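# Ease the can-topped crate down the rollers to the stop

## Task

Move the crate along the roller lane until it sits at rest touching the stop. It must never strike the stop or any arm at speed. The cans standing on its lid must stay where they are and must never be grasped, either by one gripper or squeezed between two. At the end every gripper must release and every arm must back away, and the crate must stay against the stop on its own; a result that holds only because a robot is holding it does not count. Arm bases (metres, yaw in degrees counter-clockwise from +x): arm1 (-1.22, +0.68, +0.94) yaw -85; arm2 (-0.28, +0.68, +0.81) yaw -99; arm3 (+1.43, +0.62, +0.96) yaw -90; arm4 (+1.61, -0.66, +0.84) yaw +102; arm5 (+0.48, -0.65, +0.92) yaw +82; arm6 (-0.80, -0.66, +0.70) yaw +92.

## Robot and tools

Robots. Six identical i2rt Big YAM arms, named arm1 to arm6. Each has six revolute joints, a two-finger gripper and a wrist camera (armN_cam_wrist). One more camera, cam_high, is fixed in the room. The arms sit on both sides of the roller lane: arm1, arm2 and arm3 near y=+0.65 facing roughly -y, arm4, arm5 and arm6 near y=-0.65 facing roughly +y. The hand reaches at most about 1.0 m from the joint1 axis. Stray pushes may occasionally nudge loose objects.

Frame. One shared scene frame: origin on the floor, +z up, base yaw measured counter-clockwise from +x. 'hand' is the point between the fingertips; its z axis runs along the fingers and its y axis is the direction in which they open.

execute_actions. Argument 'actions' is a list holding either nothing (just report state and images) or exactly one action. The action is an object keyed by arm name ('arm1'...'arm6'); under each name goes one key, 'joints', an object of absolute joint targets (not offsets). Keys and ranges: joint1_rad -2.879..2.879 (base turn, positive counter-clockwise from above, 0 = along the base's facing direction); joint2_rad 0..3.141 (shoulder; 0 = upper arm pointing back roughly level, larger lifts it up and forward); joint3_rad 0..3.019 (elbow; 0 folded, larger opens); joint4_rad -1.692..1.57 (hand pitch, positive tips fingers up); joint5_rad -1.57..1.57 (hand yaw, positive to the arm's right); joint6_rad -2.094..2.094 (hand roll, positive clockwise seen from behind); gripper_m 0..0.093 metres of fingertip gap. Angles are radians. Any subset of arms and joints may be given; all start together and may finish at different times. Anything left out keeps its previous target and may still be pushing. Unknown keys or out-of-range numbers reject the whole call with no motion. Each action is capped at 15 s. Because joints move at different speeds, the hand can sweep wide between postures. Optional 'cameras': list of camera names, or ['all']; omitted or null gives all, [] gives none.

wait: 'seconds' from 0 to 10; commands nothing and returns the same report as an empty action.
zoom_image: 'camera' name and 'region' [x0, y0, x1, y1] in pixels of that camera's latest full image, origin top-left, at most 504 x 504.
read_manual: optional 'section', only 'licences'; returns licence text, moves nothing.
finished_scene: 'scene' = the current scene's number; ends it irreversibly after the last command has been held, and reports success.

Results. joint_positions gives each joint's reading. Done-tolerances: joint1 0.045, joint2 0.14, joint3 0.09, joint4 0.055, joint5 0.03, joint6 0.035 rad, gripper 0.003 m. joint_status per joint: 'off_target' (stopped short, may still push); 'contact_stop' or 'time_out' (target dropped, holds in place, though a timed-out joint may keep pushing toward a target near where it stands, shown in on_its_own); 'not_followed' (a self/inter-arm clearance check withheld the arm's targets, with a 'joint command not followed' line and usually a 'cause:' line; the gripper part still runs, and the withheld targets may be retried later). on_its_own lists what the last call did not command; 'held at' is the held target, not the position. To relieve a pushing joint, command its reported position. A target very near the current reading may not move it. MOTOR HOT appears from 85 °C; at 100 °C an OVER-TEMPERATURE FAULT drops the whole arm and its gripper, and named keys then read 'limit_stop_at_motor_heat' (resend the target). If a result reports a stop, later motion calls in the same reply are skipped. The 'pictures' line names cameras in image order.

Cameras. The calibration lists, per camera, fisheye or pinhole+radial model, image size, K, distortion D and a 4x4 T_world_to_cam in metres (OpenCV conventions), plus pos_world. Fixed cameras may be off by about 2.3 degrees and 9 mm; wrist camera poses come from joint readings and can be off more. Changed numbers are listed in results.

Avoid. The arms never stop on contact on their own and can push hard; constant pushing heats motors. A hard squeeze between two arms fails and ends the run; hard hits may too, and the clearance check can act late and ignores fingers, gripper bodies and wrist cameras. Do not let the crate roll fast into the stop or an arm, do not touch or grip the cans, do not knock anything off the work area or to the floor, and avoid drops, slams and slips. Finish with all grippers open and arms retracted away from the crate.

Each tool is called after "Call:" as a command line: name --argument value for each argument, lists and objects as JSON in quotes; but a table of rows of numbers goes row by row, as --pt "numbers of a row", without its own name.

## Session

Call:
execute_actions --actions '[]'

Scene clock: 0.00 s.
Motor temperatures (°C, as the motors report them): arm1=[26 28 26 29 27 29] | arm2=[27 26 27 29 28 26] | arm3=[29 28 27 27 29 29] | arm4=[28 26 26 28 29 27] | arm5=[29 30 29 28 29 29] | arm6=[27 28 27 28 27 28]
arm1.joint_positions: joint1_rad=-0.018 joint2_rad=+0.459 joint3_rad=+1.455 joint4_rad=-1.123 joint5_rad=-0.267 joint6_rad=+0.303 gripper_m=+0.094
arm1.joint_status: not commanded
arm1.hand: x=-1.1633 y=+0.5284 z=+1.5954 quat_wxyz=(-0.602, -0.527, -0.527, +0.287) (m; scene frame)
arm2.joint_positions: joint1_rad=-0.653 joint2_rad=+0.498 joint3_rad=+1.316 joint4_rad=-1.380 joint5_rad=+0.055 joint6_rad=+0.383 gripper_m=+0.094
arm2.joint_status: not commanded
arm2.hand: x=-0.4320 y=+0.5552 z=+1.3312 quat_wxyz=(-0.241, -0.864, -0.152, +0.416) (m; scene frame)
arm3.joint_positions: joint1_rad=-0.088 joint2_rad=+0.523 joint3_rad=+1.366 joint4_rad=-1.170 joint5_rad=-0.119 joint6_rad=-0.241 gripper_m=+0.094
arm3.joint_status: not commanded
arm3.hand: x=+1.4270 y=+0.4025 z=+1.5395 quat_wxyz=(-0.379, -0.502, -0.640, +0.441) (m; scene frame)
arm4.joint_positions: joint1_rad=-0.245 joint2_rad=+0.492 joint3_rad=+1.449 joint4_rad=-1.271 joint5_rad=+0.250 joint6_rad=-0.464 gripper_m=+0.095
arm4.joint_status: not commanded
arm4.hand: x=+1.6556 y=-0.4968 z=+1.4490 quat_wxyz=(-0.559, +0.634, -0.490, -0.213) (m; scene frame)
arm5.joint_positions: joint1_rad=-0.569 joint2_rad=+0.633 joint3_rad=+1.335 joint4_rad=-1.320 joint5_rad=-0.207 joint6_rad=-0.284 gripper_m=+0.094
arm5.joint_status: not commanded
arm5.hand: x=+0.6078 y=-0.4427 z=+1.4392 quat_wxyz=(-0.417, +0.517, -0.716, -0.214) (m; scene frame)
arm6.joint_positions: joint1_rad=-0.068 joint2_rad=+0.648 joint3_rad=+1.365 joint4_rad=-1.187 joint5_rad=-0.082 joint6_rad=+0.408 gripper_m=+0.095
arm6.joint_status: not commanded
arm6.hand: x=-0.8019 y=-0.4007 z=+1.2616 quat_wxyz=(-0.266, +0.469, -0.706, -0.459) (m; scene frame)
pictures: arm1_cam_wrist, arm2_cam_wrist, arm3_cam_wrist, arm4_cam_wrist, arm5_cam_wrist, arm6_cam_wrist, cam_high
Images, in order (width x height): arm1_cam_wrist 504x504, arm2_cam_wrist 504x504, arm3_cam_wrist 504x504, arm4_cam_wrist 504x504, arm5_cam_wrist 504x504, arm6_cam_wrist 504x504, cam_high 672x504.

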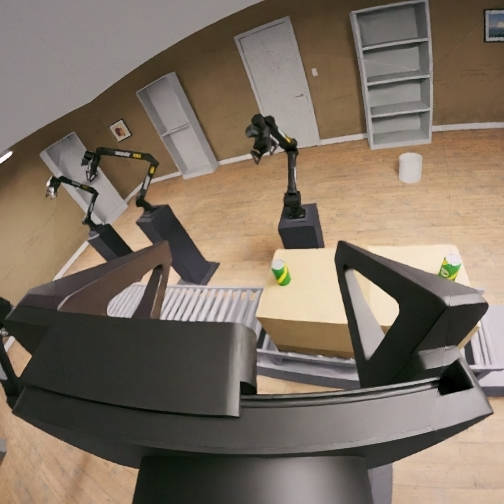

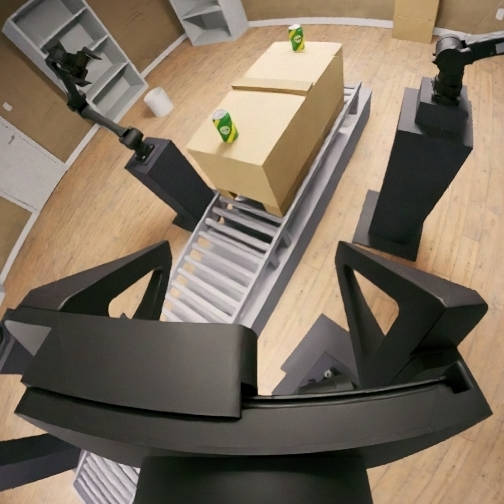

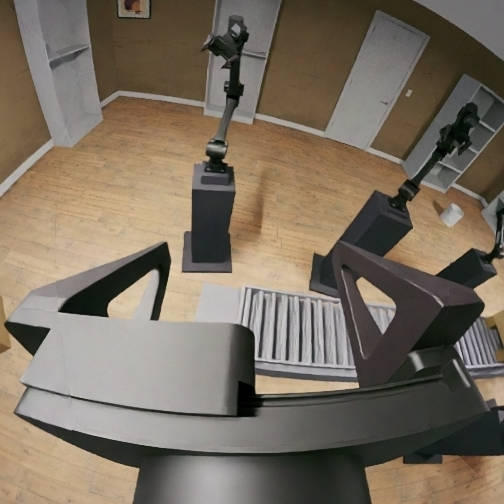

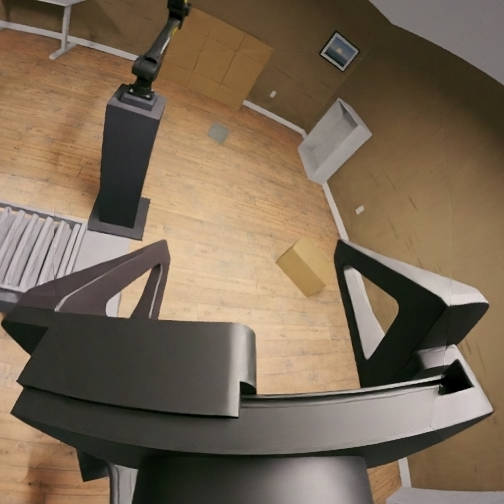

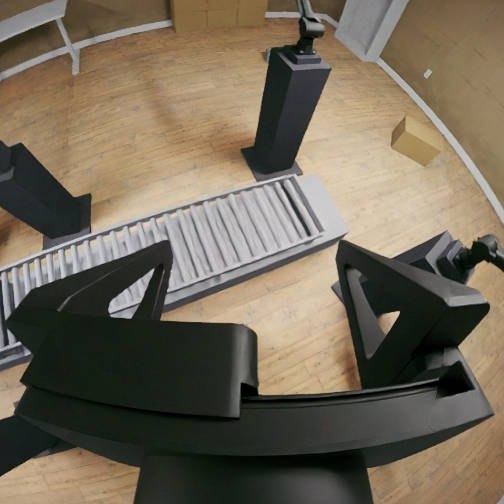

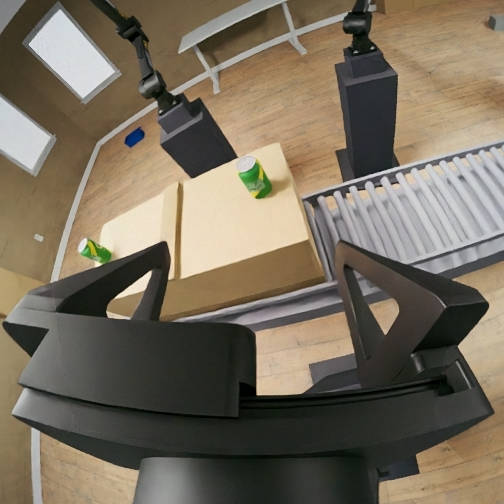

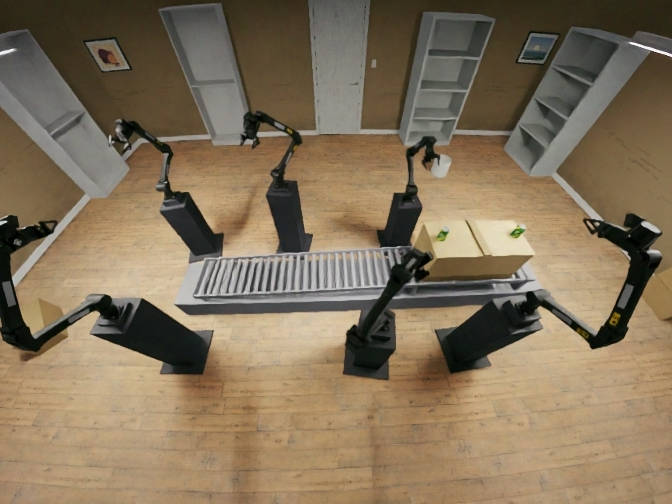

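Call:
zoom_image --camera "cam_high" --region '[370, 190, 570, 320]'

Call:
zoom_image --camera "arm2_cam_wrist" --region '[160, 20, 400, 260]'

Call:
zoom_image --camera "cam_high" --region '[160, 230, 400, 330]'

Region (370, 190, 570, 320) of cam_high's 672x504 image, scaled by 2.520, with more detail than that image has; it fills the top 328 rows of this view, and the rest is white.

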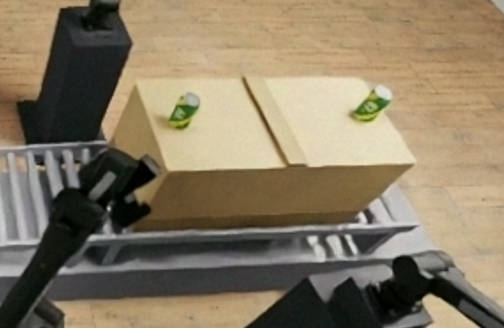

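Region (160, 20, 400, 260) of arm2_cam_wrist's 504x504 image, scaled by 2.100, with more detail than that image has.

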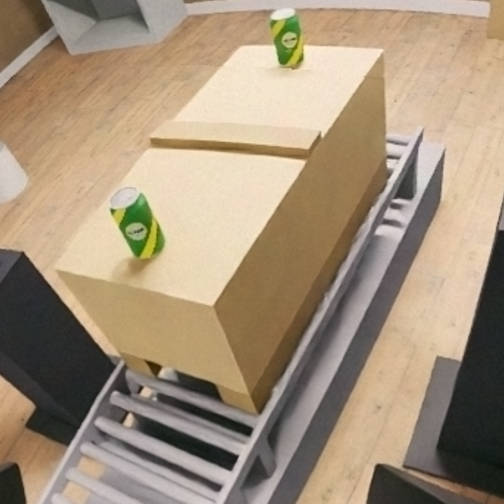

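Region (160, 230, 400, 330) of cam_high's 672x504 image, scaled by 2.100, with more detail than that image has; it fills the top 210 rows of this view, and the rest is white.

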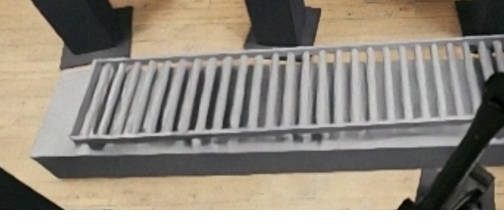

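Call:
execute_actions --actions '[{"arm1":{"joints":{"joint1_rad":-0.78,"joint2_rad":2.2,"joint3_rad":2.26,"joint4_rad":-1.19,"joint5_rad":0,"joint6_rad":0.9,"gripper_m":0}},"arm2":{"joints":{"joint1_rad":-0.4,"joint2_rad":2.43,"joint3_rad":2.28,"joint4_rad":-1.15,"joint5_rad":0,"joint6_rad":-1.8,"gripper_m":0}},"arm5":{"joints":{"joint1_rad":0.3,"joint2_rad":2.5,"joint3_rad":2.2,"joint4_rad":-1.0,"joint5_rad":0,"joint6_rad":1.7,"gripper_m":0}},"arm3":{"joints":{"joint1_rad":-0.5,"joint2_rad":2.6,"joint3_rad":2.2,"joint4_rad":-0.9,"joint5_rad":0,"joint6_rad":-1.9,"gripper_m":0}}}]' --cameras '["cam_high","arm1_cam_wrist","arm2_cam_wrist"]'

Scene clock: 5.00 s.
Motor temperatures (°C, as the motors report them): arm1=[26 29 27 29 27 29] | arm2=[27 27 28 29 28 26] | arm3=[29 29 28 27 29 29] | arm4=[28 26 27 28 29 27] | arm5=[29 30 30 28 29 29] | arm6=[27 28 28 28 27 28]
arm1.joint_positions: joint1_rad=-0.777 joint2_rad=+2.218 joint3_rad=+2.237 joint4_rad=-1.184 joint5_rad=-0.003 joint6_rad=+0.890 gripper_m=+0.000
arm1.joint_status: all done
arm1.hand: x=-1.7139 y=+0.0734 z=+1.1201 quat_wxyz=(-0.162, -0.979, +0.004, +0.123) (m; scene frame)
arm2.joint_positions: joint1_rad=-0.408 joint2_rad=+2.455 joint3_rad=+2.250 joint4_rad=-1.153 joint5_rad=+0.003 joint6_rad=-1.785 gripper_m=+0.000
arm2.joint_status: all done
arm2.hand: x=-0.7021 y=+0.0186 z=+0.8082 quat_wxyz=(+0.038, -0.173, -0.980, +0.096) (m; scene frame)
arm3.joint_positions: joint1_rad=-0.495 joint2_rad=+2.620 joint3_rad=+2.168 joint4_rad=-0.900 joint5_rad=-0.003 joint6_rad=-1.892 gripper_m=+0.000
arm3.joint_status: all done
arm3.hand: x=+1.0618 y=-0.0682 z=+0.8030 quat_wxyz=(+0.039, -0.084, -0.991, +0.098) (m; scene frame)
arm4.joint_positions: joint1_rad=-0.245 joint2_rad=+0.492 joint3_rad=+1.449 joint4_rad=-1.271 joint5_rad=+0.250 joint6_rad=-0.464 gripper_m=+0.095
arm4.joint_status: not commanded
arm4.hand: x=+1.6556 y=-0.4968 z=+1.4490 quat_wxyz=(-0.559, +0.634, -0.490, -0.213) (m; scene frame)
arm5.joint_positions: joint1_rad=+0.309 joint2_rad=+2.511 joint3_rad=+2.165 joint4_rad=-1.004 joint5_rad=+0.000 joint6_rad=+1.684 gripper_m=+0.001
arm5.joint_status: all done
arm5.hand: x=+0.3545 y=+0.1212 z=+0.8514 quat_wxyz=(+0.009, +0.024, -0.994, -0.110) (m; scene frame)
arm6.joint_positions: joint1_rad=-0.068 joint2_rad=+0.648 joint3_rad=+1.365 joint4_rad=-1.187 joint5_rad=-0.082 joint6_rad=+0.408 gripper_m=+0.095
arm6.joint_status: not commanded
arm6.hand: x=-0.8019 y=-0.4007 z=+1.2616 quat_wxyz=(-0.266, +0.469, -0.706, -0.459) (m; scene frame)
pictures: arm1_cam_wrist, arm2_cam_wrist, cam_high
camera_calibration (this result's frames):
arm1_cam_wrist: T_world_to_cam=[[-0.0294863, 0.947619, -0.318039, 0.237245], [0.930148, 0.142516, 0.3384, 1.21115], [0.366, -0.285845, -0.885628, 1.76565], [0, 0, 0, 1]] pos_world=[-1.76578, 0.107275, 1.22931]
arm2_cam_wrist: T_world_to_cam=[[-0.327211, -0.927213, 0.182236, -0.355473], [-0.696621, 0.366997, 0.616468, -0.990968], [-0.638477, 0.0747654, -0.766001, 0.292562], [0, 0, 0, 1]] pos_world=[-0.619849, 0.0122102, 0.899783]
Images, in order (width x height): arm1_cam_wrist 504x504, arm2_cam_wrist 504x504, cam_high 672x504.

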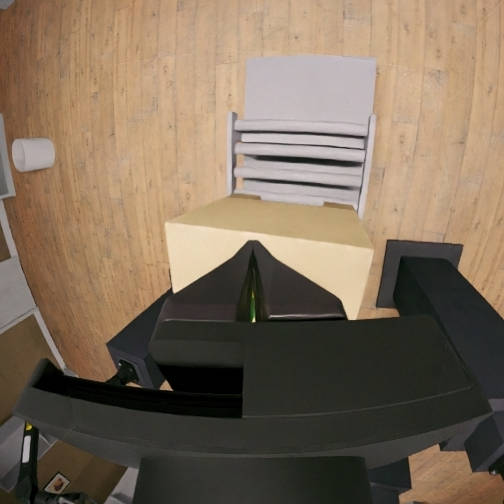

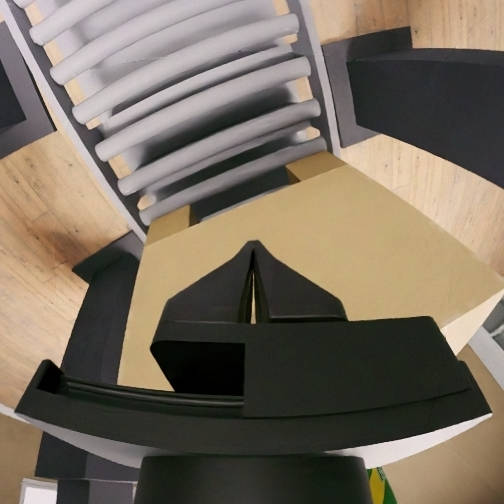

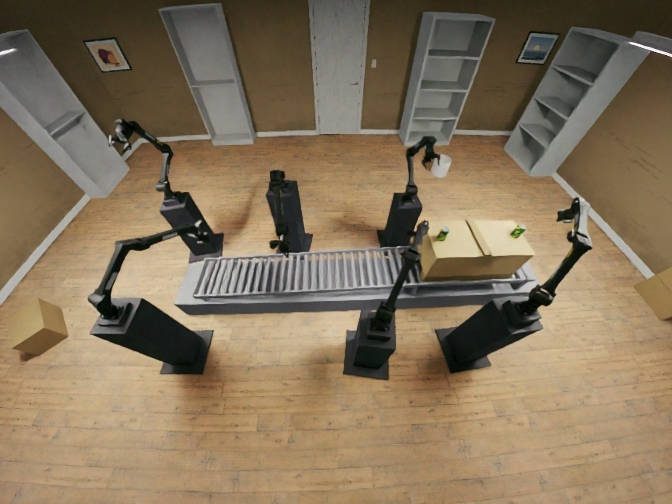

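Call:
execute_actions --actions '[{"arm1":{"joints":{"joint1_rad":-0.87,"joint2_rad":2.54}},"arm2":{"joints":{"joint1_rad":-0.46}}}]' --cameras '[]'

Call:
execute_actions --actions '[{"arm1":{"joints":{"joint1_rad":-0.76}}}]' --cameras '["arm1_cam_wrist"]'

Call:
execute_actions --actions '[{"arm1":{"joints":{"joint1_rad":-0.69}}}]' --cameras '["cam_high","arm1_cam_wrist","arm6_cam_wrist"]'

Scene clock: 6.83 s.
Motor temperatures (°C, as the motors report them): arm1=[26 29 28 29 27 29] | arm2=[27 28 29 29 28 26] | arm3=[29 29 29 27 29 29] | arm4=[28 26 27 28 29 27] | arm5=[29 30 31 28 29 29] | arm6=[27 28 28 28 27 28]
arm1.joint_positions: joint1_rad=-0.880 joint2_rad=+2.565 joint3_rad=+2.237 joint4_rad=-1.185 joint5_rad=-0.002 joint6_rad=+0.891 gripper_m=+0.000
arm1.joint_status: all done
arm1.hand: x=-1.7499 y=+0.1474 z=+0.8576 quat_wxyz=(-0.027, -0.998, +0.056, +0.016) (m; scene frame)
arm2.joint_positions: joint1_rad=-0.466 joint2_rad=+2.455 joint3_rad=+2.250 joint4_rad=-1.153 joint5_rad=+0.002 joint6_rad=-1.785 gripper_m=+0.000
arm2.joint_status: all done
arm2.hand: x=-0.7394 y=+0.0437 z=+0.8079 quat_wxyz=(+0.040, -0.201, -0.974, +0.095) (m; scene frame)
arm3.joint_positions: joint1_rad=-0.495 joint2_rad=+2.620 joint3_rad=+2.168 joint4_rad=-0.900 joint5_rad=-0.003 joint6_rad=-1.892 gripper_m=+0.000
arm3.joint_status: not commanded
arm3.hand: x=+1.0618 y=-0.0682 z=+0.8030 quat_wxyz=(+0.039, -0.084, -0.991, +0.098) (m; scene frame)
arm4.joint_positions: joint1_rad=-0.245 joint2_rad=+0.492 joint3_rad=+1.449 joint4_rad=-1.271 joint5_rad=+0.250 joint6_rad=-0.464 gripper_m=+0.095
arm4.joint_status: not commanded
arm4.hand: x=+1.6556 y=-0.4968 z=+1.4490 quat_wxyz=(-0.559, +0.634, -0.490, -0.213) (m; scene frame)
arm5.joint_positions: joint1_rad=+0.309 joint2_rad=+2.511 joint3_rad=+2.165 joint4_rad=-1.004 joint5_rad=+0.000 joint6_rad=+1.685 gripper_m=+0.001
arm5.joint_status: not commanded
arm5.hand: x=+0.3545 y=+0.1212 z=+0.8514 quat_wxyz=(+0.009, +0.024, -0.994, -0.110) (m; scene frame)
arm6.joint_positions: joint1_rad=-0.068 joint2_rad=+0.648 joint3_rad=+1.365 joint4_rad=-1.187 joint5_rad=-0.082 joint6_rad=+0.408 gripper_m=+0.095
arm6.joint_status: not commanded
arm6.hand: x=-0.8019 y=-0.4007 z=+1.2616 quat_wxyz=(-0.266, +0.469, -0.706, -0.459) (m; scene frame)
pictures: none
No camera images: the call's "cameras" was empty. Leave "cameras" out to get every camera's image.

Scene clock: 8.07 s.
Motor temperatures (°C, as the motors report them): arm1=[26 30 28 29 27 29] | arm2=[27 28 30 29 28 26] | arm3=[29 30 29 27 29 29] | arm4=[28 26 27 28 29 27] | arm5=[29 31 31 28 29 29] | arm6=[27 28 28 28 27 28]
arm1.joint_positions: joint1_rad=-0.753 joint2_rad=+2.565 joint3_rad=+2.237 joint4_rad=-1.185 joint5_rad=-0.001 joint6_rad=+0.891 gripper_m=+0.000
arm1.joint_status: all done
arm1.hand: x=-1.6787 y=+0.0839 z=+0.8586 quat_wxyz=(-0.028, -0.999, -0.008, +0.015) (m; scene frame)
arm2.joint_positions: joint1_rad=-0.466 joint2_rad=+2.455 joint3_rad=+2.250 joint4_rad=-1.153 joint5_rad=+0.002 joint6_rad=-1.785 gripper_m=+0.000
arm2.joint_status: not commanded
arm2.hand: x=-0.7394 y=+0.0437 z=+0.8079 quat_wxyz=(+0.040, -0.201, -0.974, +0.095) (m; scene frame)
arm3.joint_positions: joint1_rad=-0.495 joint2_rad=+2.620 joint3_rad=+2.168 joint4_rad=-0.900 joint5_rad=-0.003 joint6_rad=-1.892 gripper_m=+0.000
arm3.joint_status: not commanded
arm3.hand: x=+1.0618 y=-0.0682 z=+0.8030 quat_wxyz=(+0.039, -0.084, -0.991, +0.098) (m; scene frame)
arm4.joint_positions: joint1_rad=-0.245 joint2_rad=+0.492 joint3_rad=+1.449 joint4_rad=-1.271 joint5_rad=+0.250 joint6_rad=-0.464 gripper_m=+0.095
arm4.joint_status: not commanded
arm4.hand: x=+1.6556 y=-0.4968 z=+1.4490 quat_wxyz=(-0.559, +0.634, -0.490, -0.213) (m; scene frame)
arm5.joint_positions: joint1_rad=+0.309 joint2_rad=+2.511 joint3_rad=+2.165 joint4_rad=-1.004 joint5_rad=+0.000 joint6_rad=+1.685 gripper_m=+0.001
arm5.joint_status: not commanded
arm5.hand: x=+0.3545 y=+0.1212 z=+0.8514 quat_wxyz=(+0.009, +0.024, -0.994, -0.110) (m; scene frame)
arm6.joint_positions: joint1_rad=-0.068 joint2_rad=+0.648 joint3_rad=+1.365 joint4_rad=-1.187 joint5_rad=-0.082 joint6_rad=+0.408 gripper_m=+0.095
arm6.joint_status: not commanded
arm6.hand: x=-0.8019 y=-0.4007 z=+1.2616 quat_wxyz=(-0.266, +0.469, -0.706, -0.459) (m; scene frame)
pictures: arm1_cam_wrist
camera_calibration (this result's frames):
arm1_cam_wrist: T_world_to_cam=[[-0.0145576, 0.998383, -0.0549489, -0.0599323], [0.829853, 0.0427202, 0.556344, 0.918251], [0.557792, -0.0375005, -0.829133, 1.77677], [0, 0, 0, 1]] pos_world=[-1.75395, 0.0872371, 0.95902]
Images, in order (width x height): arm1_cam_wrist 504x504.

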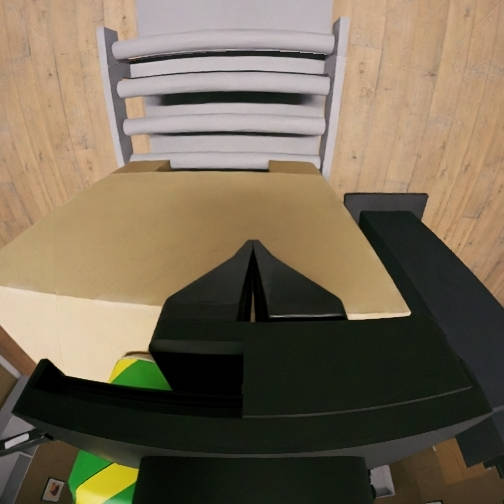

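Scene clock: 9.00 s.
Motor temperatures (°C, as the motors report them): arm1=[26 30 28 29 27 29] | arm2=[27 28 30 29 28 26] | arm3=[29 30 30 27 29 29] | arm4=[28 26 27 28 29 27] | arm5=[29 31 31 28 29 29] | arm6=[27 28 28 28 27 28]
arm1.joint_positions: joint1_rad=-0.700 joint2_rad=+2.562 joint3_rad=+2.237 joint4_rad=-1.185 joint5_rad=+0.006 joint6_rad=+0.891 gripper_m=+0.000
arm1.joint_status: all done
arm1.hand: x=-1.6481 y=+0.0603 z=+0.8613 quat_wxyz=(-0.027, -0.999, -0.034, +0.018) (m; scene frame)
arm2.joint_positions: joint1_rad=-0.466 joint2_rad=+2.455 joint3_rad=+2.250 joint4_rad=-1.153 joint5_rad=+0.002 joint6_rad=-1.785 gripper_m=+0.000
arm2.joint_status: not commanded
arm2.hand: x=-0.7394 y=+0.0437 z=+0.8079 quat_wxyz=(+0.040, -0.201, -0.974, +0.095) (m; scene frame)
arm3.joint_positions: joint1_rad=-0.495 joint2_rad=+2.620 joint3_rad=+2.168 joint4_rad=-0.900 joint5_rad=-0.003 joint6_rad=-1.892 gripper_m=+0.000
arm3.joint_status: not commanded
arm3.hand: x=+1.0618 y=-0.0682 z=+0.8030 quat_wxyz=(+0.039, -0.084, -0.991, +0.098) (m; scene frame)
arm4.joint_positions: joint1_rad=-0.245 joint2_rad=+0.492 joint3_rad=+1.449 joint4_rad=-1.271 joint5_rad=+0.250 joint6_rad=-0.464 gripper_m=+0.095
arm4.joint_status: not commanded
arm4.hand: x=+1.6556 y=-0.4968 z=+1.4490 quat_wxyz=(-0.559, +0.634, -0.490, -0.213) (m; scene frame)
arm5.joint_positions: joint1_rad=+0.309 joint2_rad=+2.511 joint3_rad=+2.165 joint4_rad=-1.004 joint5_rad=+0.000 joint6_rad=+1.685 gripper_m=+0.001
arm5.joint_status: not commanded
arm5.hand: x=+0.3545 y=+0.1212 z=+0.8514 quat_wxyz=(+0.009, +0.024, -0.994, -0.110) (m; scene frame)
arm6.joint_positions: joint1_rad=-0.068 joint2_rad=+0.648 joint3_rad=+1.365 joint4_rad=-1.187 joint5_rad=-0.082 joint6_rad=+0.408 gripper_m=+0.095
arm6.joint_status: not commanded
arm6.hand: x=-0.8019 y=-0.4007 z=+1.2616 quat_wxyz=(-0.266, +0.469, -0.706, -0.459) (m; scene frame)
pictures: arm1_cam_wrist, arm6_cam_wrist, cam_high
camera_calibration (this result's frames):
arm1_cam_wrist: T_world_to_cam=[[-0.0674084, 0.996297, -0.0533783, -0.124074], [0.831101, 0.0856709, 0.549483, 0.897804], [0.552021, -0.00732301, -0.833798, 1.75372], [0, 0, 0, 1]] pos_world=[-1.72262, 0.0595417, 0.962294]
Images, in order (width x height): arm1_cam_wrist 504x504, arm6_cam_wrist 504x504, cam_high 672x504.

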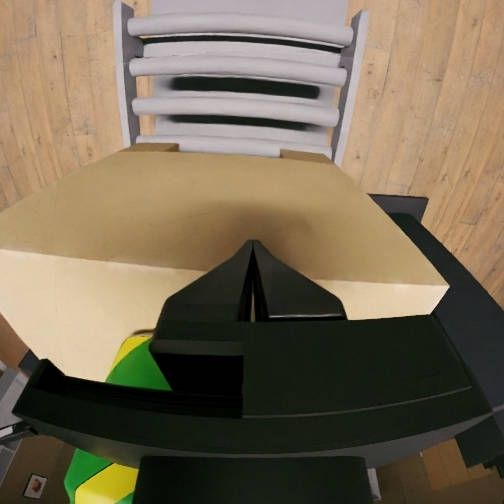

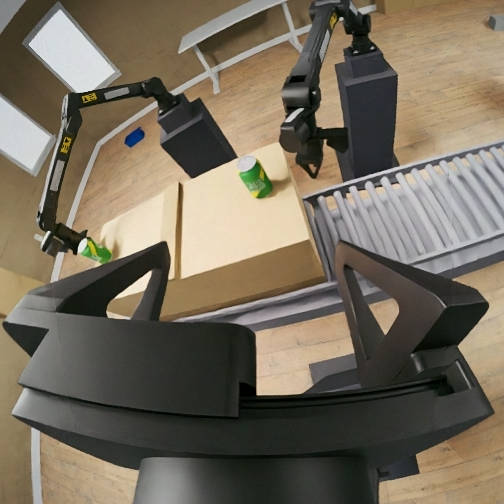

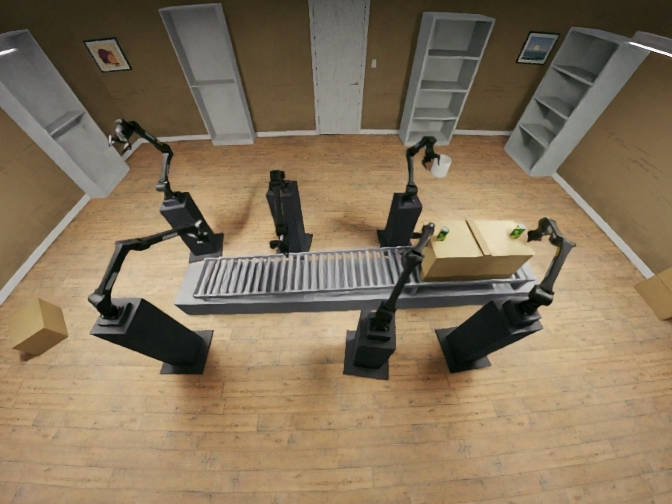

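Call:
execute_actions --actions '[{"arm1":{"joints":{"joint4_rad":-1.4,"joint2_rad":2.58}}}]' --cameras '["arm1_cam_wrist","arm6_cam_wrist"]'

Call:
execute_actions --actions '[{"arm2":{"joints":{"joint1_rad":-0.39}},"arm1":{"joints":{"joint1_rad":-0.64}}}]' --cameras '["arm1_cam_wrist","arm6_cam_wrist"]'

Scene clock: 10.47 s.
Motor temperatures (°C, as the motors report them): arm1=[26 30 29 29 27 29] | arm2=[27 29 30 29 28 26] | arm3=[29 30 30 27 29 29] | arm4=[28 26 28 28 29 27] | arm5=[29 31 32 28 29 29] | arm6=[27 28 29 28 27 28]
arm1.joint_positions: joint1_rad=-0.701 joint2_rad=+2.562 joint3_rad=+2.247 joint4_rad=-1.390 joint5_rad=+0.004 joint6_rad=+0.893 gripper_m=+0.000
arm1.joint_status: all done
arm1.hand: x=-1.6218 y=+0.0991 z=+0.8663 quat_wxyz=(+0.050, -0.997, -0.033, -0.042) (m; scene frame)
arm2.joint_positions: joint1_rad=-0.466 joint2_rad=+2.455 joint3_rad=+2.250 joint4_rad=-1.153 joint5_rad=+0.002 joint6_rad=-1.785 gripper_m=+0.000
arm2.joint_status: not commanded
arm2.hand: x=-0.7394 y=+0.0437 z=+0.8079 quat_wxyz=(+0.040, -0.201, -0.974, +0.095) (m; scene frame)
arm3.joint_positions: joint1_rad=-0.495 joint2_rad=+2.620 joint3_rad=+2.168 joint4_rad=-0.900 joint5_rad=-0.003 joint6_rad=-1.892 gripper_m=+0.000
arm3.joint_status: not commanded
arm3.hand: x=+1.0618 y=-0.0682 z=+0.8030 quat_wxyz=(+0.039, -0.084, -0.991, +0.098) (m; scene frame)
arm4.joint_positions: joint1_rad=-0.245 joint2_rad=+0.492 joint3_rad=+1.449 joint4_rad=-1.271 joint5_rad=+0.250 joint6_rad=-0.464 gripper_m=+0.095
arm4.joint_status: not commanded
arm4.hand: x=+1.6556 y=-0.4968 z=+1.4490 quat_wxyz=(-0.559, +0.634, -0.490, -0.213) (m; scene frame)
arm5.joint_positions: joint1_rad=+0.309 joint2_rad=+2.511 joint3_rad=+2.165 joint4_rad=-1.004 joint5_rad=+0.000 joint6_rad=+1.685 gripper_m=+0.001
arm5.joint_status: not commanded
arm5.hand: x=+0.3545 y=+0.1212 z=+0.8514 quat_wxyz=(+0.009, +0.024, -0.994, -0.110) (m; scene frame)
arm6.joint_positions: joint1_rad=-0.068 joint2_rad=+0.648 joint3_rad=+1.365 joint4_rad=-1.187 joint5_rad=-0.082 joint6_rad=+0.408 gripper_m=+0.095
arm6.joint_status: not commanded
arm6.hand: x=-0.8019 y=-0.4007 z=+1.2616 quat_wxyz=(-0.266, +0.469, -0.706, -0.459) (m; scene frame)
pictures: arm1_cam_wrist, arm6_cam_wrist
camera_calibration (this result's frames):
arm1_cam_wrist: T_world_to_cam=[[-0.0684631, 0.992889, 0.0973855, -0.292694], [0.762587, -0.0108566, 0.646795, 0.68399], [0.643253, 0.118546, -0.756421, 1.81213], [0, 0, 0, 1]] pos_world=[-1.7073, 0.0832166, 0.956839]
Images, in order (width x height): arm1_cam_wrist 504x504, arm6_cam_wrist 504x504.

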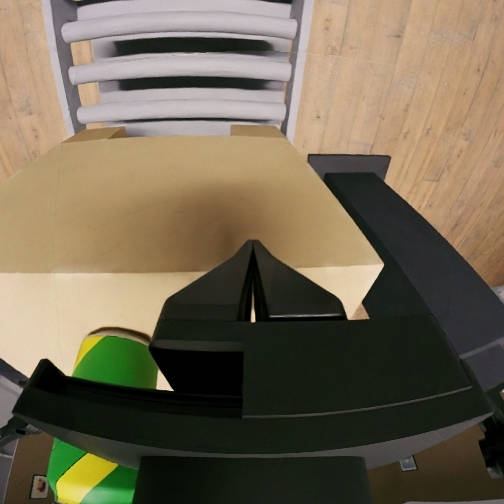

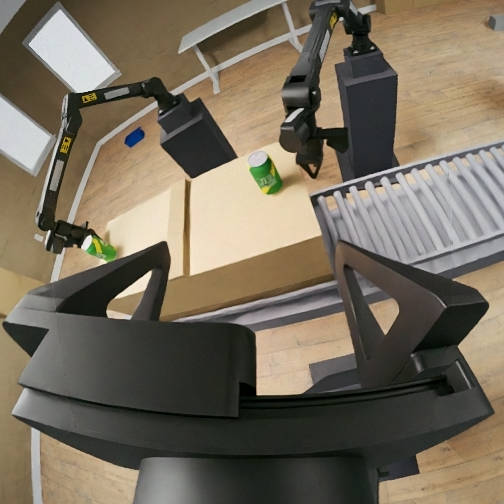

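Scene clock: 11.57 s.
Motor temperatures (°C, as the motors report them): arm1=[26 31 29 29 27 29] | arm2=[27 29 31 29 28 26] | arm3=[29 31 30 27 29 29] | arm4=[28 26 28 28 29 27] | arm5=[29 32 32 28 29 29] | arm6=[27 28 29 28 27 28]
arm1.joint_positions: joint1_rad=-0.666 joint2_rad=+2.562 joint3_rad=+2.247 joint4_rad=-1.390 joint5_rad=+0.011 joint6_rad=+0.893 gripper_m=+0.000
arm1.joint_status: all done
arm1.hand: x=-1.6021 y=+0.0857 z=+0.8666 quat_wxyz=(+0.053, -0.997, -0.051, -0.038) (m; scene frame)
arm2.joint_positions: joint1_rad=-0.382 joint2_rad=+2.455 joint3_rad=+2.250 joint4_rad=-1.153 joint5_rad=+0.002 joint6_rad=-1.785 gripper_m=+0.000
arm2.joint_status: all done
arm2.hand: x=-0.6849 y=+0.0080 z=+0.8083 quat_wxyz=(+0.036, -0.160, -0.982, +0.097) (m; scene frame)
arm3.joint_positions: joint1_rad=-0.495 joint2_rad=+2.620 joint3_rad=+2.168 joint4_rad=-0.900 joint5_rad=-0.003 joint6_rad=-1.892 gripper_m=+0.000
arm3.joint_status: not commanded
arm3.hand: x=+1.0618 y=-0.0682 z=+0.8030 quat_wxyz=(+0.039, -0.084, -0.991, +0.098) (m; scene frame)
arm4.joint_positions: joint1_rad=-0.245 joint2_rad=+0.492 joint3_rad=+1.449 joint4_rad=-1.271 joint5_rad=+0.250 joint6_rad=-0.464 gripper_m=+0.095
arm4.joint_status: not commanded
arm4.hand: x=+1.6556 y=-0.4968 z=+1.4490 quat_wxyz=(-0.559, +0.634, -0.490, -0.213) (m; scene frame)
arm5.joint_positions: joint1_rad=+0.309 joint2_rad=+2.511 joint3_rad=+2.165 joint4_rad=-1.004 joint5_rad=+0.000 joint6_rad=+1.685 gripper_m=+0.001
arm5.joint_status: not commanded
arm5.hand: x=+0.3545 y=+0.1212 z=+0.8514 quat_wxyz=(+0.009, +0.024, -0.994, -0.110) (m; scene frame)
arm6.joint_positions: joint1_rad=-0.068 joint2_rad=+0.648 joint3_rad=+1.365 joint4_rad=-1.187 joint5_rad=-0.082 joint6_rad=+0.408 gripper_m=+0.095
arm6.joint_status: not commanded
arm6.hand: x=-0.8019 y=-0.4007 z=+1.2616 quat_wxyz=(-0.266, +0.469, -0.706, -0.459) (m; scene frame)
pictures: arm1_cam_wrist, arm6_cam_wrist
camera_calibration (this result's frames):
arm1_cam_wrist: T_world_to_cam=[[-0.103916, 0.989397, 0.101463, -0.338069], [0.766372, 0.0146304, 0.64223, 0.67647], [0.633936, 0.144497, -0.759767, 1.78698], [0, 0, 0, 1]] pos_world=[-1.68639, 0.0663749, 0.957538]
Images, in order (width x height): arm1_cam_wrist 504x504, arm6_cam_wrist 504x504.

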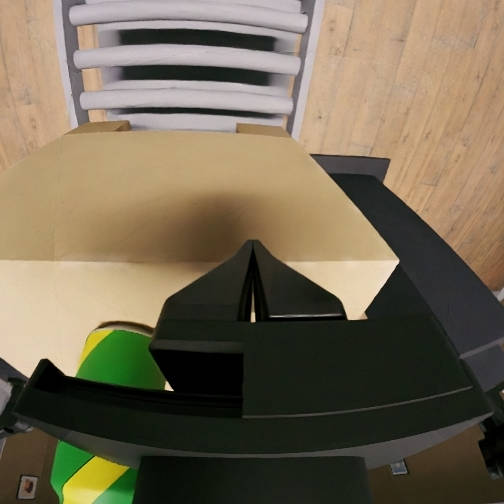

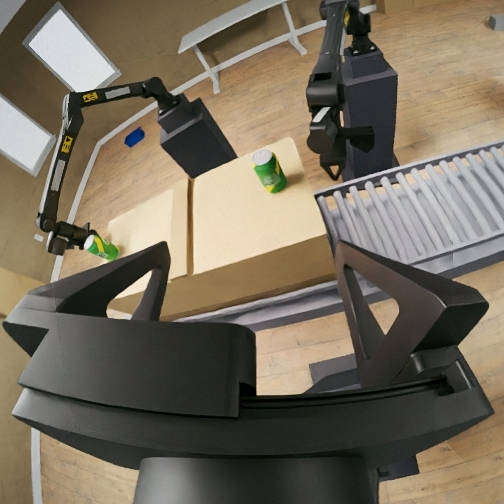

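Call:
execute_actions --actions '[{"arm1":{"joints":{"joint3_rad":2.1,"joint4_rad":-1.3,"joint5_rad":-0.2}}}]' --cameras '["arm1_cam_wrist","arm6_cam_wrist"]'

Call:
execute_actions --actions '[{"arm2":{"joints":{"joint1_rad":-0.3}},"arm1":{"joints":{"joint1_rad":-0.54,"joint6_rad":1.05}}}]' --cameras '["arm1_cam_wrist","arm6_cam_wrist"]'

Scene clock: 21.63 s.
Motor temperatures (°C, as the motors report them): arm1=[26 32 30 29 27 29] | arm2=[27 31 33 29 28 26] | arm3=[29 33 32 27 29 29] | arm4=[28 26 28 28 29 27] | arm5=[29 33 33 28 29 29] | arm6=[27 28 30 28 27 28]
arm1.joint_positions: joint1_rad=-0.642 joint2_rad=+2.544 joint3_rad=+2.110 joint4_rad=-1.290 joint5_rad=-0.197 joint6_rad=+0.894 gripper_m=+0.000
arm1.joint_status: all done
arm1.hand: x=-1.5452 y=+0.0778 z=+0.8347 quat_wxyz=(+0.001, -0.990, -0.054, -0.127) (m; scene frame)
arm2.joint_positions: joint1_rad=-0.371 joint2_rad=+2.454 joint3_rad=+2.250 joint4_rad=-1.156 joint5_rad=-0.008 joint6_rad=-1.787 gripper_m=+0.000
arm2.joint_status: not commanded
arm2.hand: x=-0.6752 y=+0.0030 z=+0.8096 quat_wxyz=(+0.031, -0.153, -0.983, +0.098) (m; scene frame)
arm3.joint_positions: joint1_rad=-0.495 joint2_rad=+2.620 joint3_rad=+2.168 joint4_rad=-0.900 joint5_rad=-0.003 joint6_rad=-1.892 gripper_m=+0.000
arm3.joint_status: not commanded
arm3.hand: x=+1.0618 y=-0.0682 z=+0.8030 quat_wxyz=(+0.039, -0.084, -0.991, +0.098) (m; scene frame)
arm4.joint_positions: joint1_rad=-0.245 joint2_rad=+0.492 joint3_rad=+1.449 joint4_rad=-1.271 joint5_rad=+0.250 joint6_rad=-0.464 gripper_m=+0.095
arm4.joint_status: not commanded
arm4.hand: x=+1.6556 y=-0.4968 z=+1.4490 quat_wxyz=(-0.559, +0.634, -0.490, -0.213) (m; scene frame)
arm5.joint_positions: joint1_rad=+0.309 joint2_rad=+2.511 joint3_rad=+2.165 joint4_rad=-1.004 joint5_rad=+0.000 joint6_rad=+1.685 gripper_m=+0.001
arm5.joint_status: not commanded
arm5.hand: x=+0.3545 y=+0.1212 z=+0.8514 quat_wxyz=(+0.009, +0.024, -0.994, -0.110) (m; scene frame)
arm6.joint_positions: joint1_rad=-0.068 joint2_rad=+0.648 joint3_rad=+1.365 joint4_rad=-1.187 joint5_rad=-0.082 joint6_rad=+0.408 gripper_m=+0.095
arm6.joint_status: not commanded
arm6.hand: x=-0.8019 y=-0.4007 z=+1.2616 quat_wxyz=(-0.266, +0.469, -0.706, -0.459) (m; scene frame)
pictures: arm1_cam_wrist, arm6_cam_wrist
camera_calibration (this result's frames):
arm1_cam_wrist: T_world_to_cam=[[-0.106081, 0.994297, -0.010925, -0.23107], [0.636681, 0.0763584, 0.767337, 0.343843], [0.763796, 0.0744441, -0.641151, 1.83499], [0, 0, 0, 1]] pos_world=[-1.64499, 0.0668924, 0.910137]
Images, in order (width x height): arm1_cam_wrist 504x504, arm6_cam_wrist 504x504.

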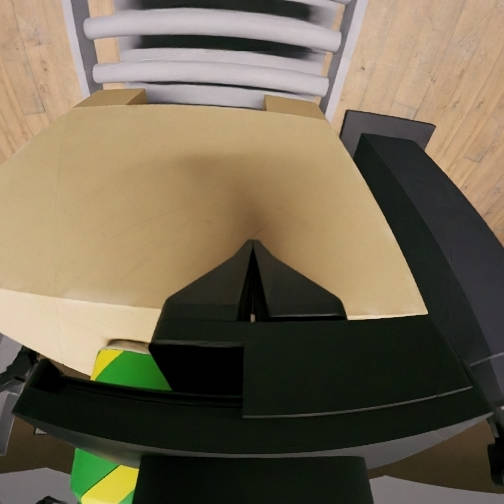

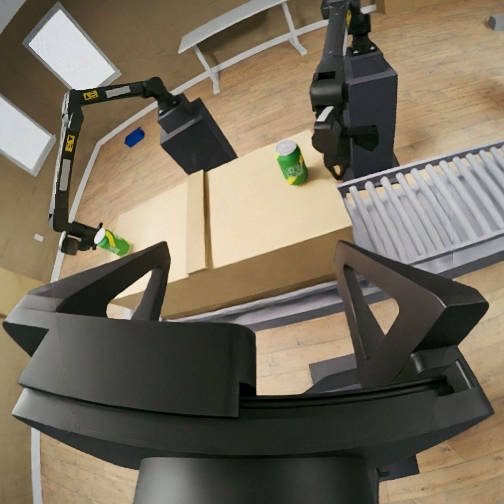

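Scene clock: 23.13 s.
Motor temperatures (°C, as the motors report them): arm1=[26 32 30 29 27 29] | arm2=[27 31 33 29 28 26] | arm3=[29 33 32 27 29 29] | arm4=[28 26 28 28 29 27] | arm5=[29 33 33 28 29 29] | arm6=[27 28 30 28 27 28]
arm1.joint_positions: joint1_rad=-0.545 joint2_rad=+2.544 joint3_rad=+2.110 joint4_rad=-1.290 joint5_rad=-0.197 joint6_rad=+1.040 gripper_m=+0.000
arm1.joint_status: all done
arm1.hand: x=-1.4857 y=+0.0486 z=+0.8354 quat_wxyz=(+0.016, -0.992, -0.030, -0.125) (m; scene frame)
arm2.joint_positions: joint1_rad=-0.285 joint2_rad=+2.454 joint3_rad=+2.250 joint4_rad=-1.157 joint5_rad=-0.008 joint6_rad=-1.788 gripper_m=+0.000
arm2.joint_status: all done
arm2.hand: x=-0.6156 y=-0.0281 z=+0.8100 quat_wxyz=(+0.026, -0.111, -0.989, +0.099) (m; scene frame)
arm3.joint_positions: joint1_rad=-0.495 joint2_rad=+2.620 joint3_rad=+2.168 joint4_rad=-0.900 joint5_rad=-0.003 joint6_rad=-1.892 gripper_m=+0.000
arm3.joint_status: not commanded
arm3.hand: x=+1.0618 y=-0.0682 z=+0.8030 quat_wxyz=(+0.039, -0.084, -0.991, +0.098) (m; scene frame)
arm4.joint_positions: joint1_rad=-0.245 joint2_rad=+0.492 joint3_rad=+1.449 joint4_rad=-1.271 joint5_rad=+0.250 joint6_rad=-0.464 gripper_m=+0.095
arm4.joint_status: not commanded
arm4.hand: x=+1.6556 y=-0.4968 z=+1.4490 quat_wxyz=(-0.559, +0.634, -0.490, -0.213) (m; scene frame)
arm5.joint_positions: joint1_rad=+0.309 joint2_rad=+2.511 joint3_rad=+2.165 joint4_rad=-1.004 joint5_rad=+0.000 joint6_rad=+1.685 gripper_m=+0.001
arm5.joint_status: not commanded
arm5.hand: x=+0.3545 y=+0.1212 z=+0.8514 quat_wxyz=(+0.009, +0.024, -0.994, -0.110) (m; scene frame)
arm6.joint_positions: joint1_rad=-0.068 joint2_rad=+0.648 joint3_rad=+1.365 joint4_rad=-1.187 joint5_rad=-0.082 joint6_rad=+0.408 gripper_m=+0.095
arm6.joint_status: not commanded
arm6.hand: x=-0.8019 y=-0.4007 z=+1.2616 quat_wxyz=(-0.266, +0.469, -0.706, -0.459) (m; scene frame)
pictures: arm1_cam_wrist, arm6_cam_wrist
camera_calibration (this result's frames):
arm1_cam_wrist: T_world_to_cam=[[-0.061734, 0.997766, 0.0255295, -0.160399], [0.64291, 0.0201872, 0.765675, 0.321041], [0.76345, 0.0636814, -0.64272, 1.79339], [0, 0, 0, 1]] pos_world=[-1.58546, 0.0393541, 0.910928]
Images, in order (width x height): arm1_cam_wrist 504x504, arm6_cam_wrist 504x504.

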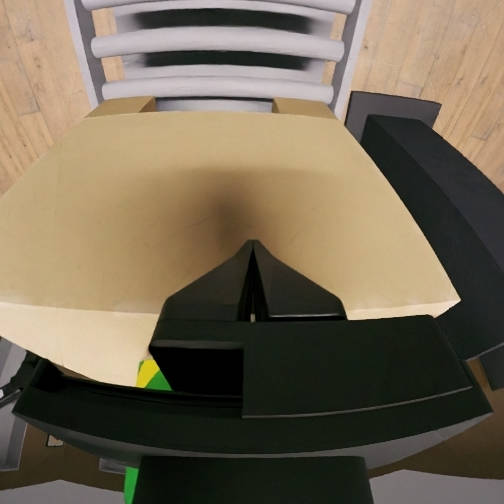

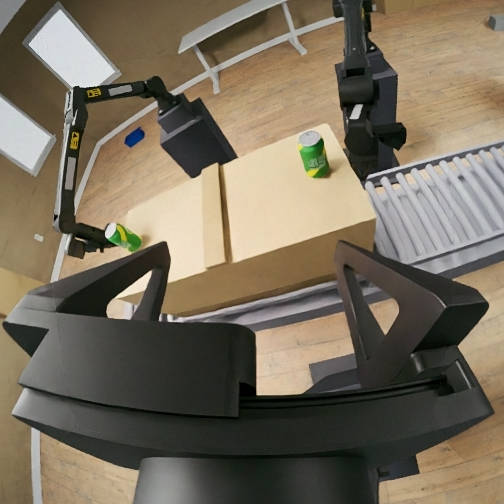

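Call:
execute_actions --actions '[{"arm2":{"joints":{"joint1_rad":-0.2,"joint5_rad":0.1}},"arm5":{"joints":{"joint2_rad":2.27,"joint3_rad":1.53,"joint4_rad":-0.66,"joint5_rad":-0.15}}}]' --cameras '["arm6_cam_wrist"]'

Call:
execute_actions --actions '[{"arm2":{"joints":{"joint1_rad":-0.1,"joint5_rad":0.2,"joint6_rad":-1.65}}}]' --cameras '["arm6_cam_wrist"]'

Scene clock: 25.63 s.
Motor temperatures (°C, as the motors report them): arm1=[26 32 30 29 27 29] | arm2=[27 31 33 29 28 26] | arm3=[29 33 33 27 29 29] | arm4=[28 26 29 28 29 27] | arm5=[29 34 33 28 29 29] | arm6=[27 28 30 28 27 28]
arm1.joint_positions: joint1_rad=-0.545 joint2_rad=+2.544 joint3_rad=+2.110 joint4_rad=-1.290 joint5_rad=-0.197 joint6_rad=+1.040 gripper_m=+0.000
arm1.joint_status: not commanded
arm1.hand: x=-1.4857 y=+0.0486 z=+0.8354 quat_wxyz=(+0.016, -0.992, -0.030, -0.125) (m; scene frame)
arm2.joint_positions: joint1_rad=-0.192 joint2_rad=+2.454 joint3_rad=+2.250 joint4_rad=-1.157 joint5_rad=+0.097 joint6_rad=-1.788 gripper_m=+0.000
arm2.joint_status: all done
arm2.hand: x=-0.5654 y=-0.0495 z=+0.8111 quat_wxyz=(+0.071, -0.070, -0.991, +0.086) (m; scene frame)
arm3.joint_positions: joint1_rad=-0.495 joint2_rad=+2.620 joint3_rad=+2.168 joint4_rad=-0.900 joint5_rad=-0.003 joint6_rad=-1.892 gripper_m=+0.000
arm3.joint_status: not commanded
arm3.hand: x=+1.0618 y=-0.0682 z=+0.8030 quat_wxyz=(+0.039, -0.084, -0.991, +0.098) (m; scene frame)
arm4.joint_positions: joint1_rad=-0.245 joint2_rad=+0.492 joint3_rad=+1.449 joint4_rad=-1.271 joint5_rad=+0.250 joint6_rad=-0.464 gripper_m=+0.095
arm4.joint_status: not commanded
arm4.hand: x=+1.6556 y=-0.4968 z=+1.4490 quat_wxyz=(-0.559, +0.634, -0.490, -0.213) (m; scene frame)
arm5.joint_positions: joint1_rad=+0.309 joint2_rad=+2.267 joint3_rad=+1.511 joint4_rad=-0.674 joint5_rad=-0.147 joint6_rad=+1.686 gripper_m=+0.001
arm5.joint_status: all done
arm5.hand: x=+0.3547 y=-0.0326 z=+0.7955 quat_wxyz=(+0.076, +0.029, -0.995, -0.060) (m; scene frame)
arm6.joint_positions: joint1_rad=-0.068 joint2_rad=+0.648 joint3_rad=+1.365 joint4_rad=-1.187 joint5_rad=-0.082 joint6_rad=+0.408 gripper_m=+0.095
arm6.joint_status: not commanded
arm6.hand: x=-0.8019 y=-0.4007 z=+1.2616 quat_wxyz=(-0.266, +0.469, -0.706, -0.459) (m; scene frame)
pictures: arm6_cam_wrist
Images, in order (width x height): arm6_cam_wrist 504x504.

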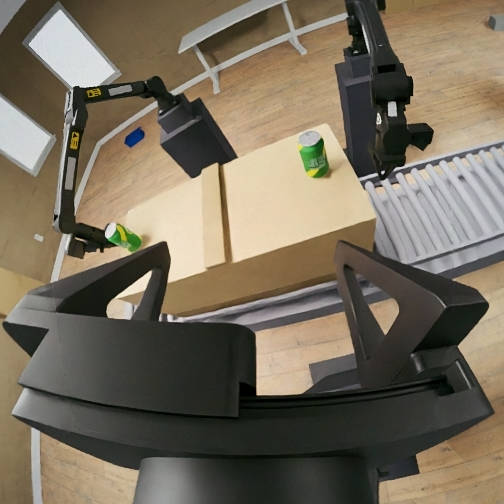

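Scene clock: 26.87 s.
Motor temperatures (°C, as the motors report them): arm1=[26 32 30 29 27 29] | arm2=[27 31 34 29 28 26] | arm3=[29 33 33 27 29 29] | arm4=[28 26 29 28 29 27] | arm5=[29 34 33 28 29 29] | arm6=[27 28 30 28 27 28]
arm1.joint_positions: joint1_rad=-0.545 joint2_rad=+2.544 joint3_rad=+2.110 joint4_rad=-1.290 joint5_rad=-0.197 joint6_rad=+1.040 gripper_m=+0.000
arm1.joint_status: not commanded
arm1.hand: x=-1.4857 y=+0.0486 z=+0.8354 quat_wxyz=(+0.016, -0.992, -0.030, -0.125) (m; scene frame)
arm2.joint_positions: joint1_rad=-0.094 joint2_rad=+2.454 joint3_rad=+2.250 joint4_rad=-1.157 joint5_rad=+0.197 joint6_rad=-1.665 gripper_m=+0.000
arm2.joint_status: all done
arm2.hand: x=-0.5093 y=-0.0688 z=+0.8140 quat_wxyz=(+0.110, -0.087, -0.986, +0.085) (m; scene frame)
arm3.joint_positions: joint1_rad=-0.495 joint2_rad=+2.620 joint3_rad=+2.168 joint4_rad=-0.900 joint5_rad=-0.003 joint6_rad=-1.892 gripper_m=+0.000
arm3.joint_status: not commanded
arm3.hand: x=+1.0618 y=-0.0682 z=+0.8030 quat_wxyz=(+0.039, -0.084, -0.991, +0.098) (m; scene frame)
arm4.joint_positions: joint1_rad=-0.245 joint2_rad=+0.492 joint3_rad=+1.449 joint4_rad=-1.271 joint5_rad=+0.250 joint6_rad=-0.464 gripper_m=+0.095
arm4.joint_status: not commanded
arm4.hand: x=+1.6556 y=-0.4968 z=+1.4490 quat_wxyz=(-0.559, +0.634, -0.490, -0.213) (m; scene frame)
arm5.joint_positions: joint1_rad=+0.309 joint2_rad=+2.267 joint3_rad=+1.511 joint4_rad=-0.674 joint5_rad=-0.147 joint6_rad=+1.686 gripper_m=+0.001
arm5.joint_status: not commanded
arm5.hand: x=+0.3547 y=-0.0326 z=+0.7955 quat_wxyz=(+0.076, +0.029, -0.995, -0.060) (m; scene frame)
arm6.joint_positions: joint1_rad=-0.068 joint2_rad=+0.648 joint3_rad=+1.365 joint4_rad=-1.187 joint5_rad=-0.082 joint6_rad=+0.408 gripper_m=+0.095
arm6.joint_status: not commanded
arm6.hand: x=-0.8019 y=-0.4007 z=+1.2616 quat_wxyz=(-0.266, +0.469, -0.706, -0.459) (m; scene frame)
pictures: arm6_cam_wrist
Images, in order (width x height): arm6_cam_wrist 504x504.

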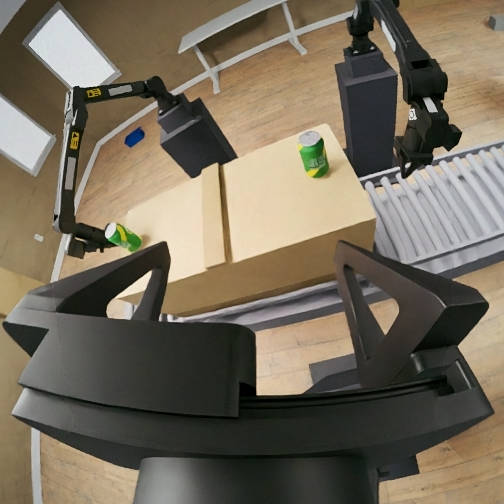

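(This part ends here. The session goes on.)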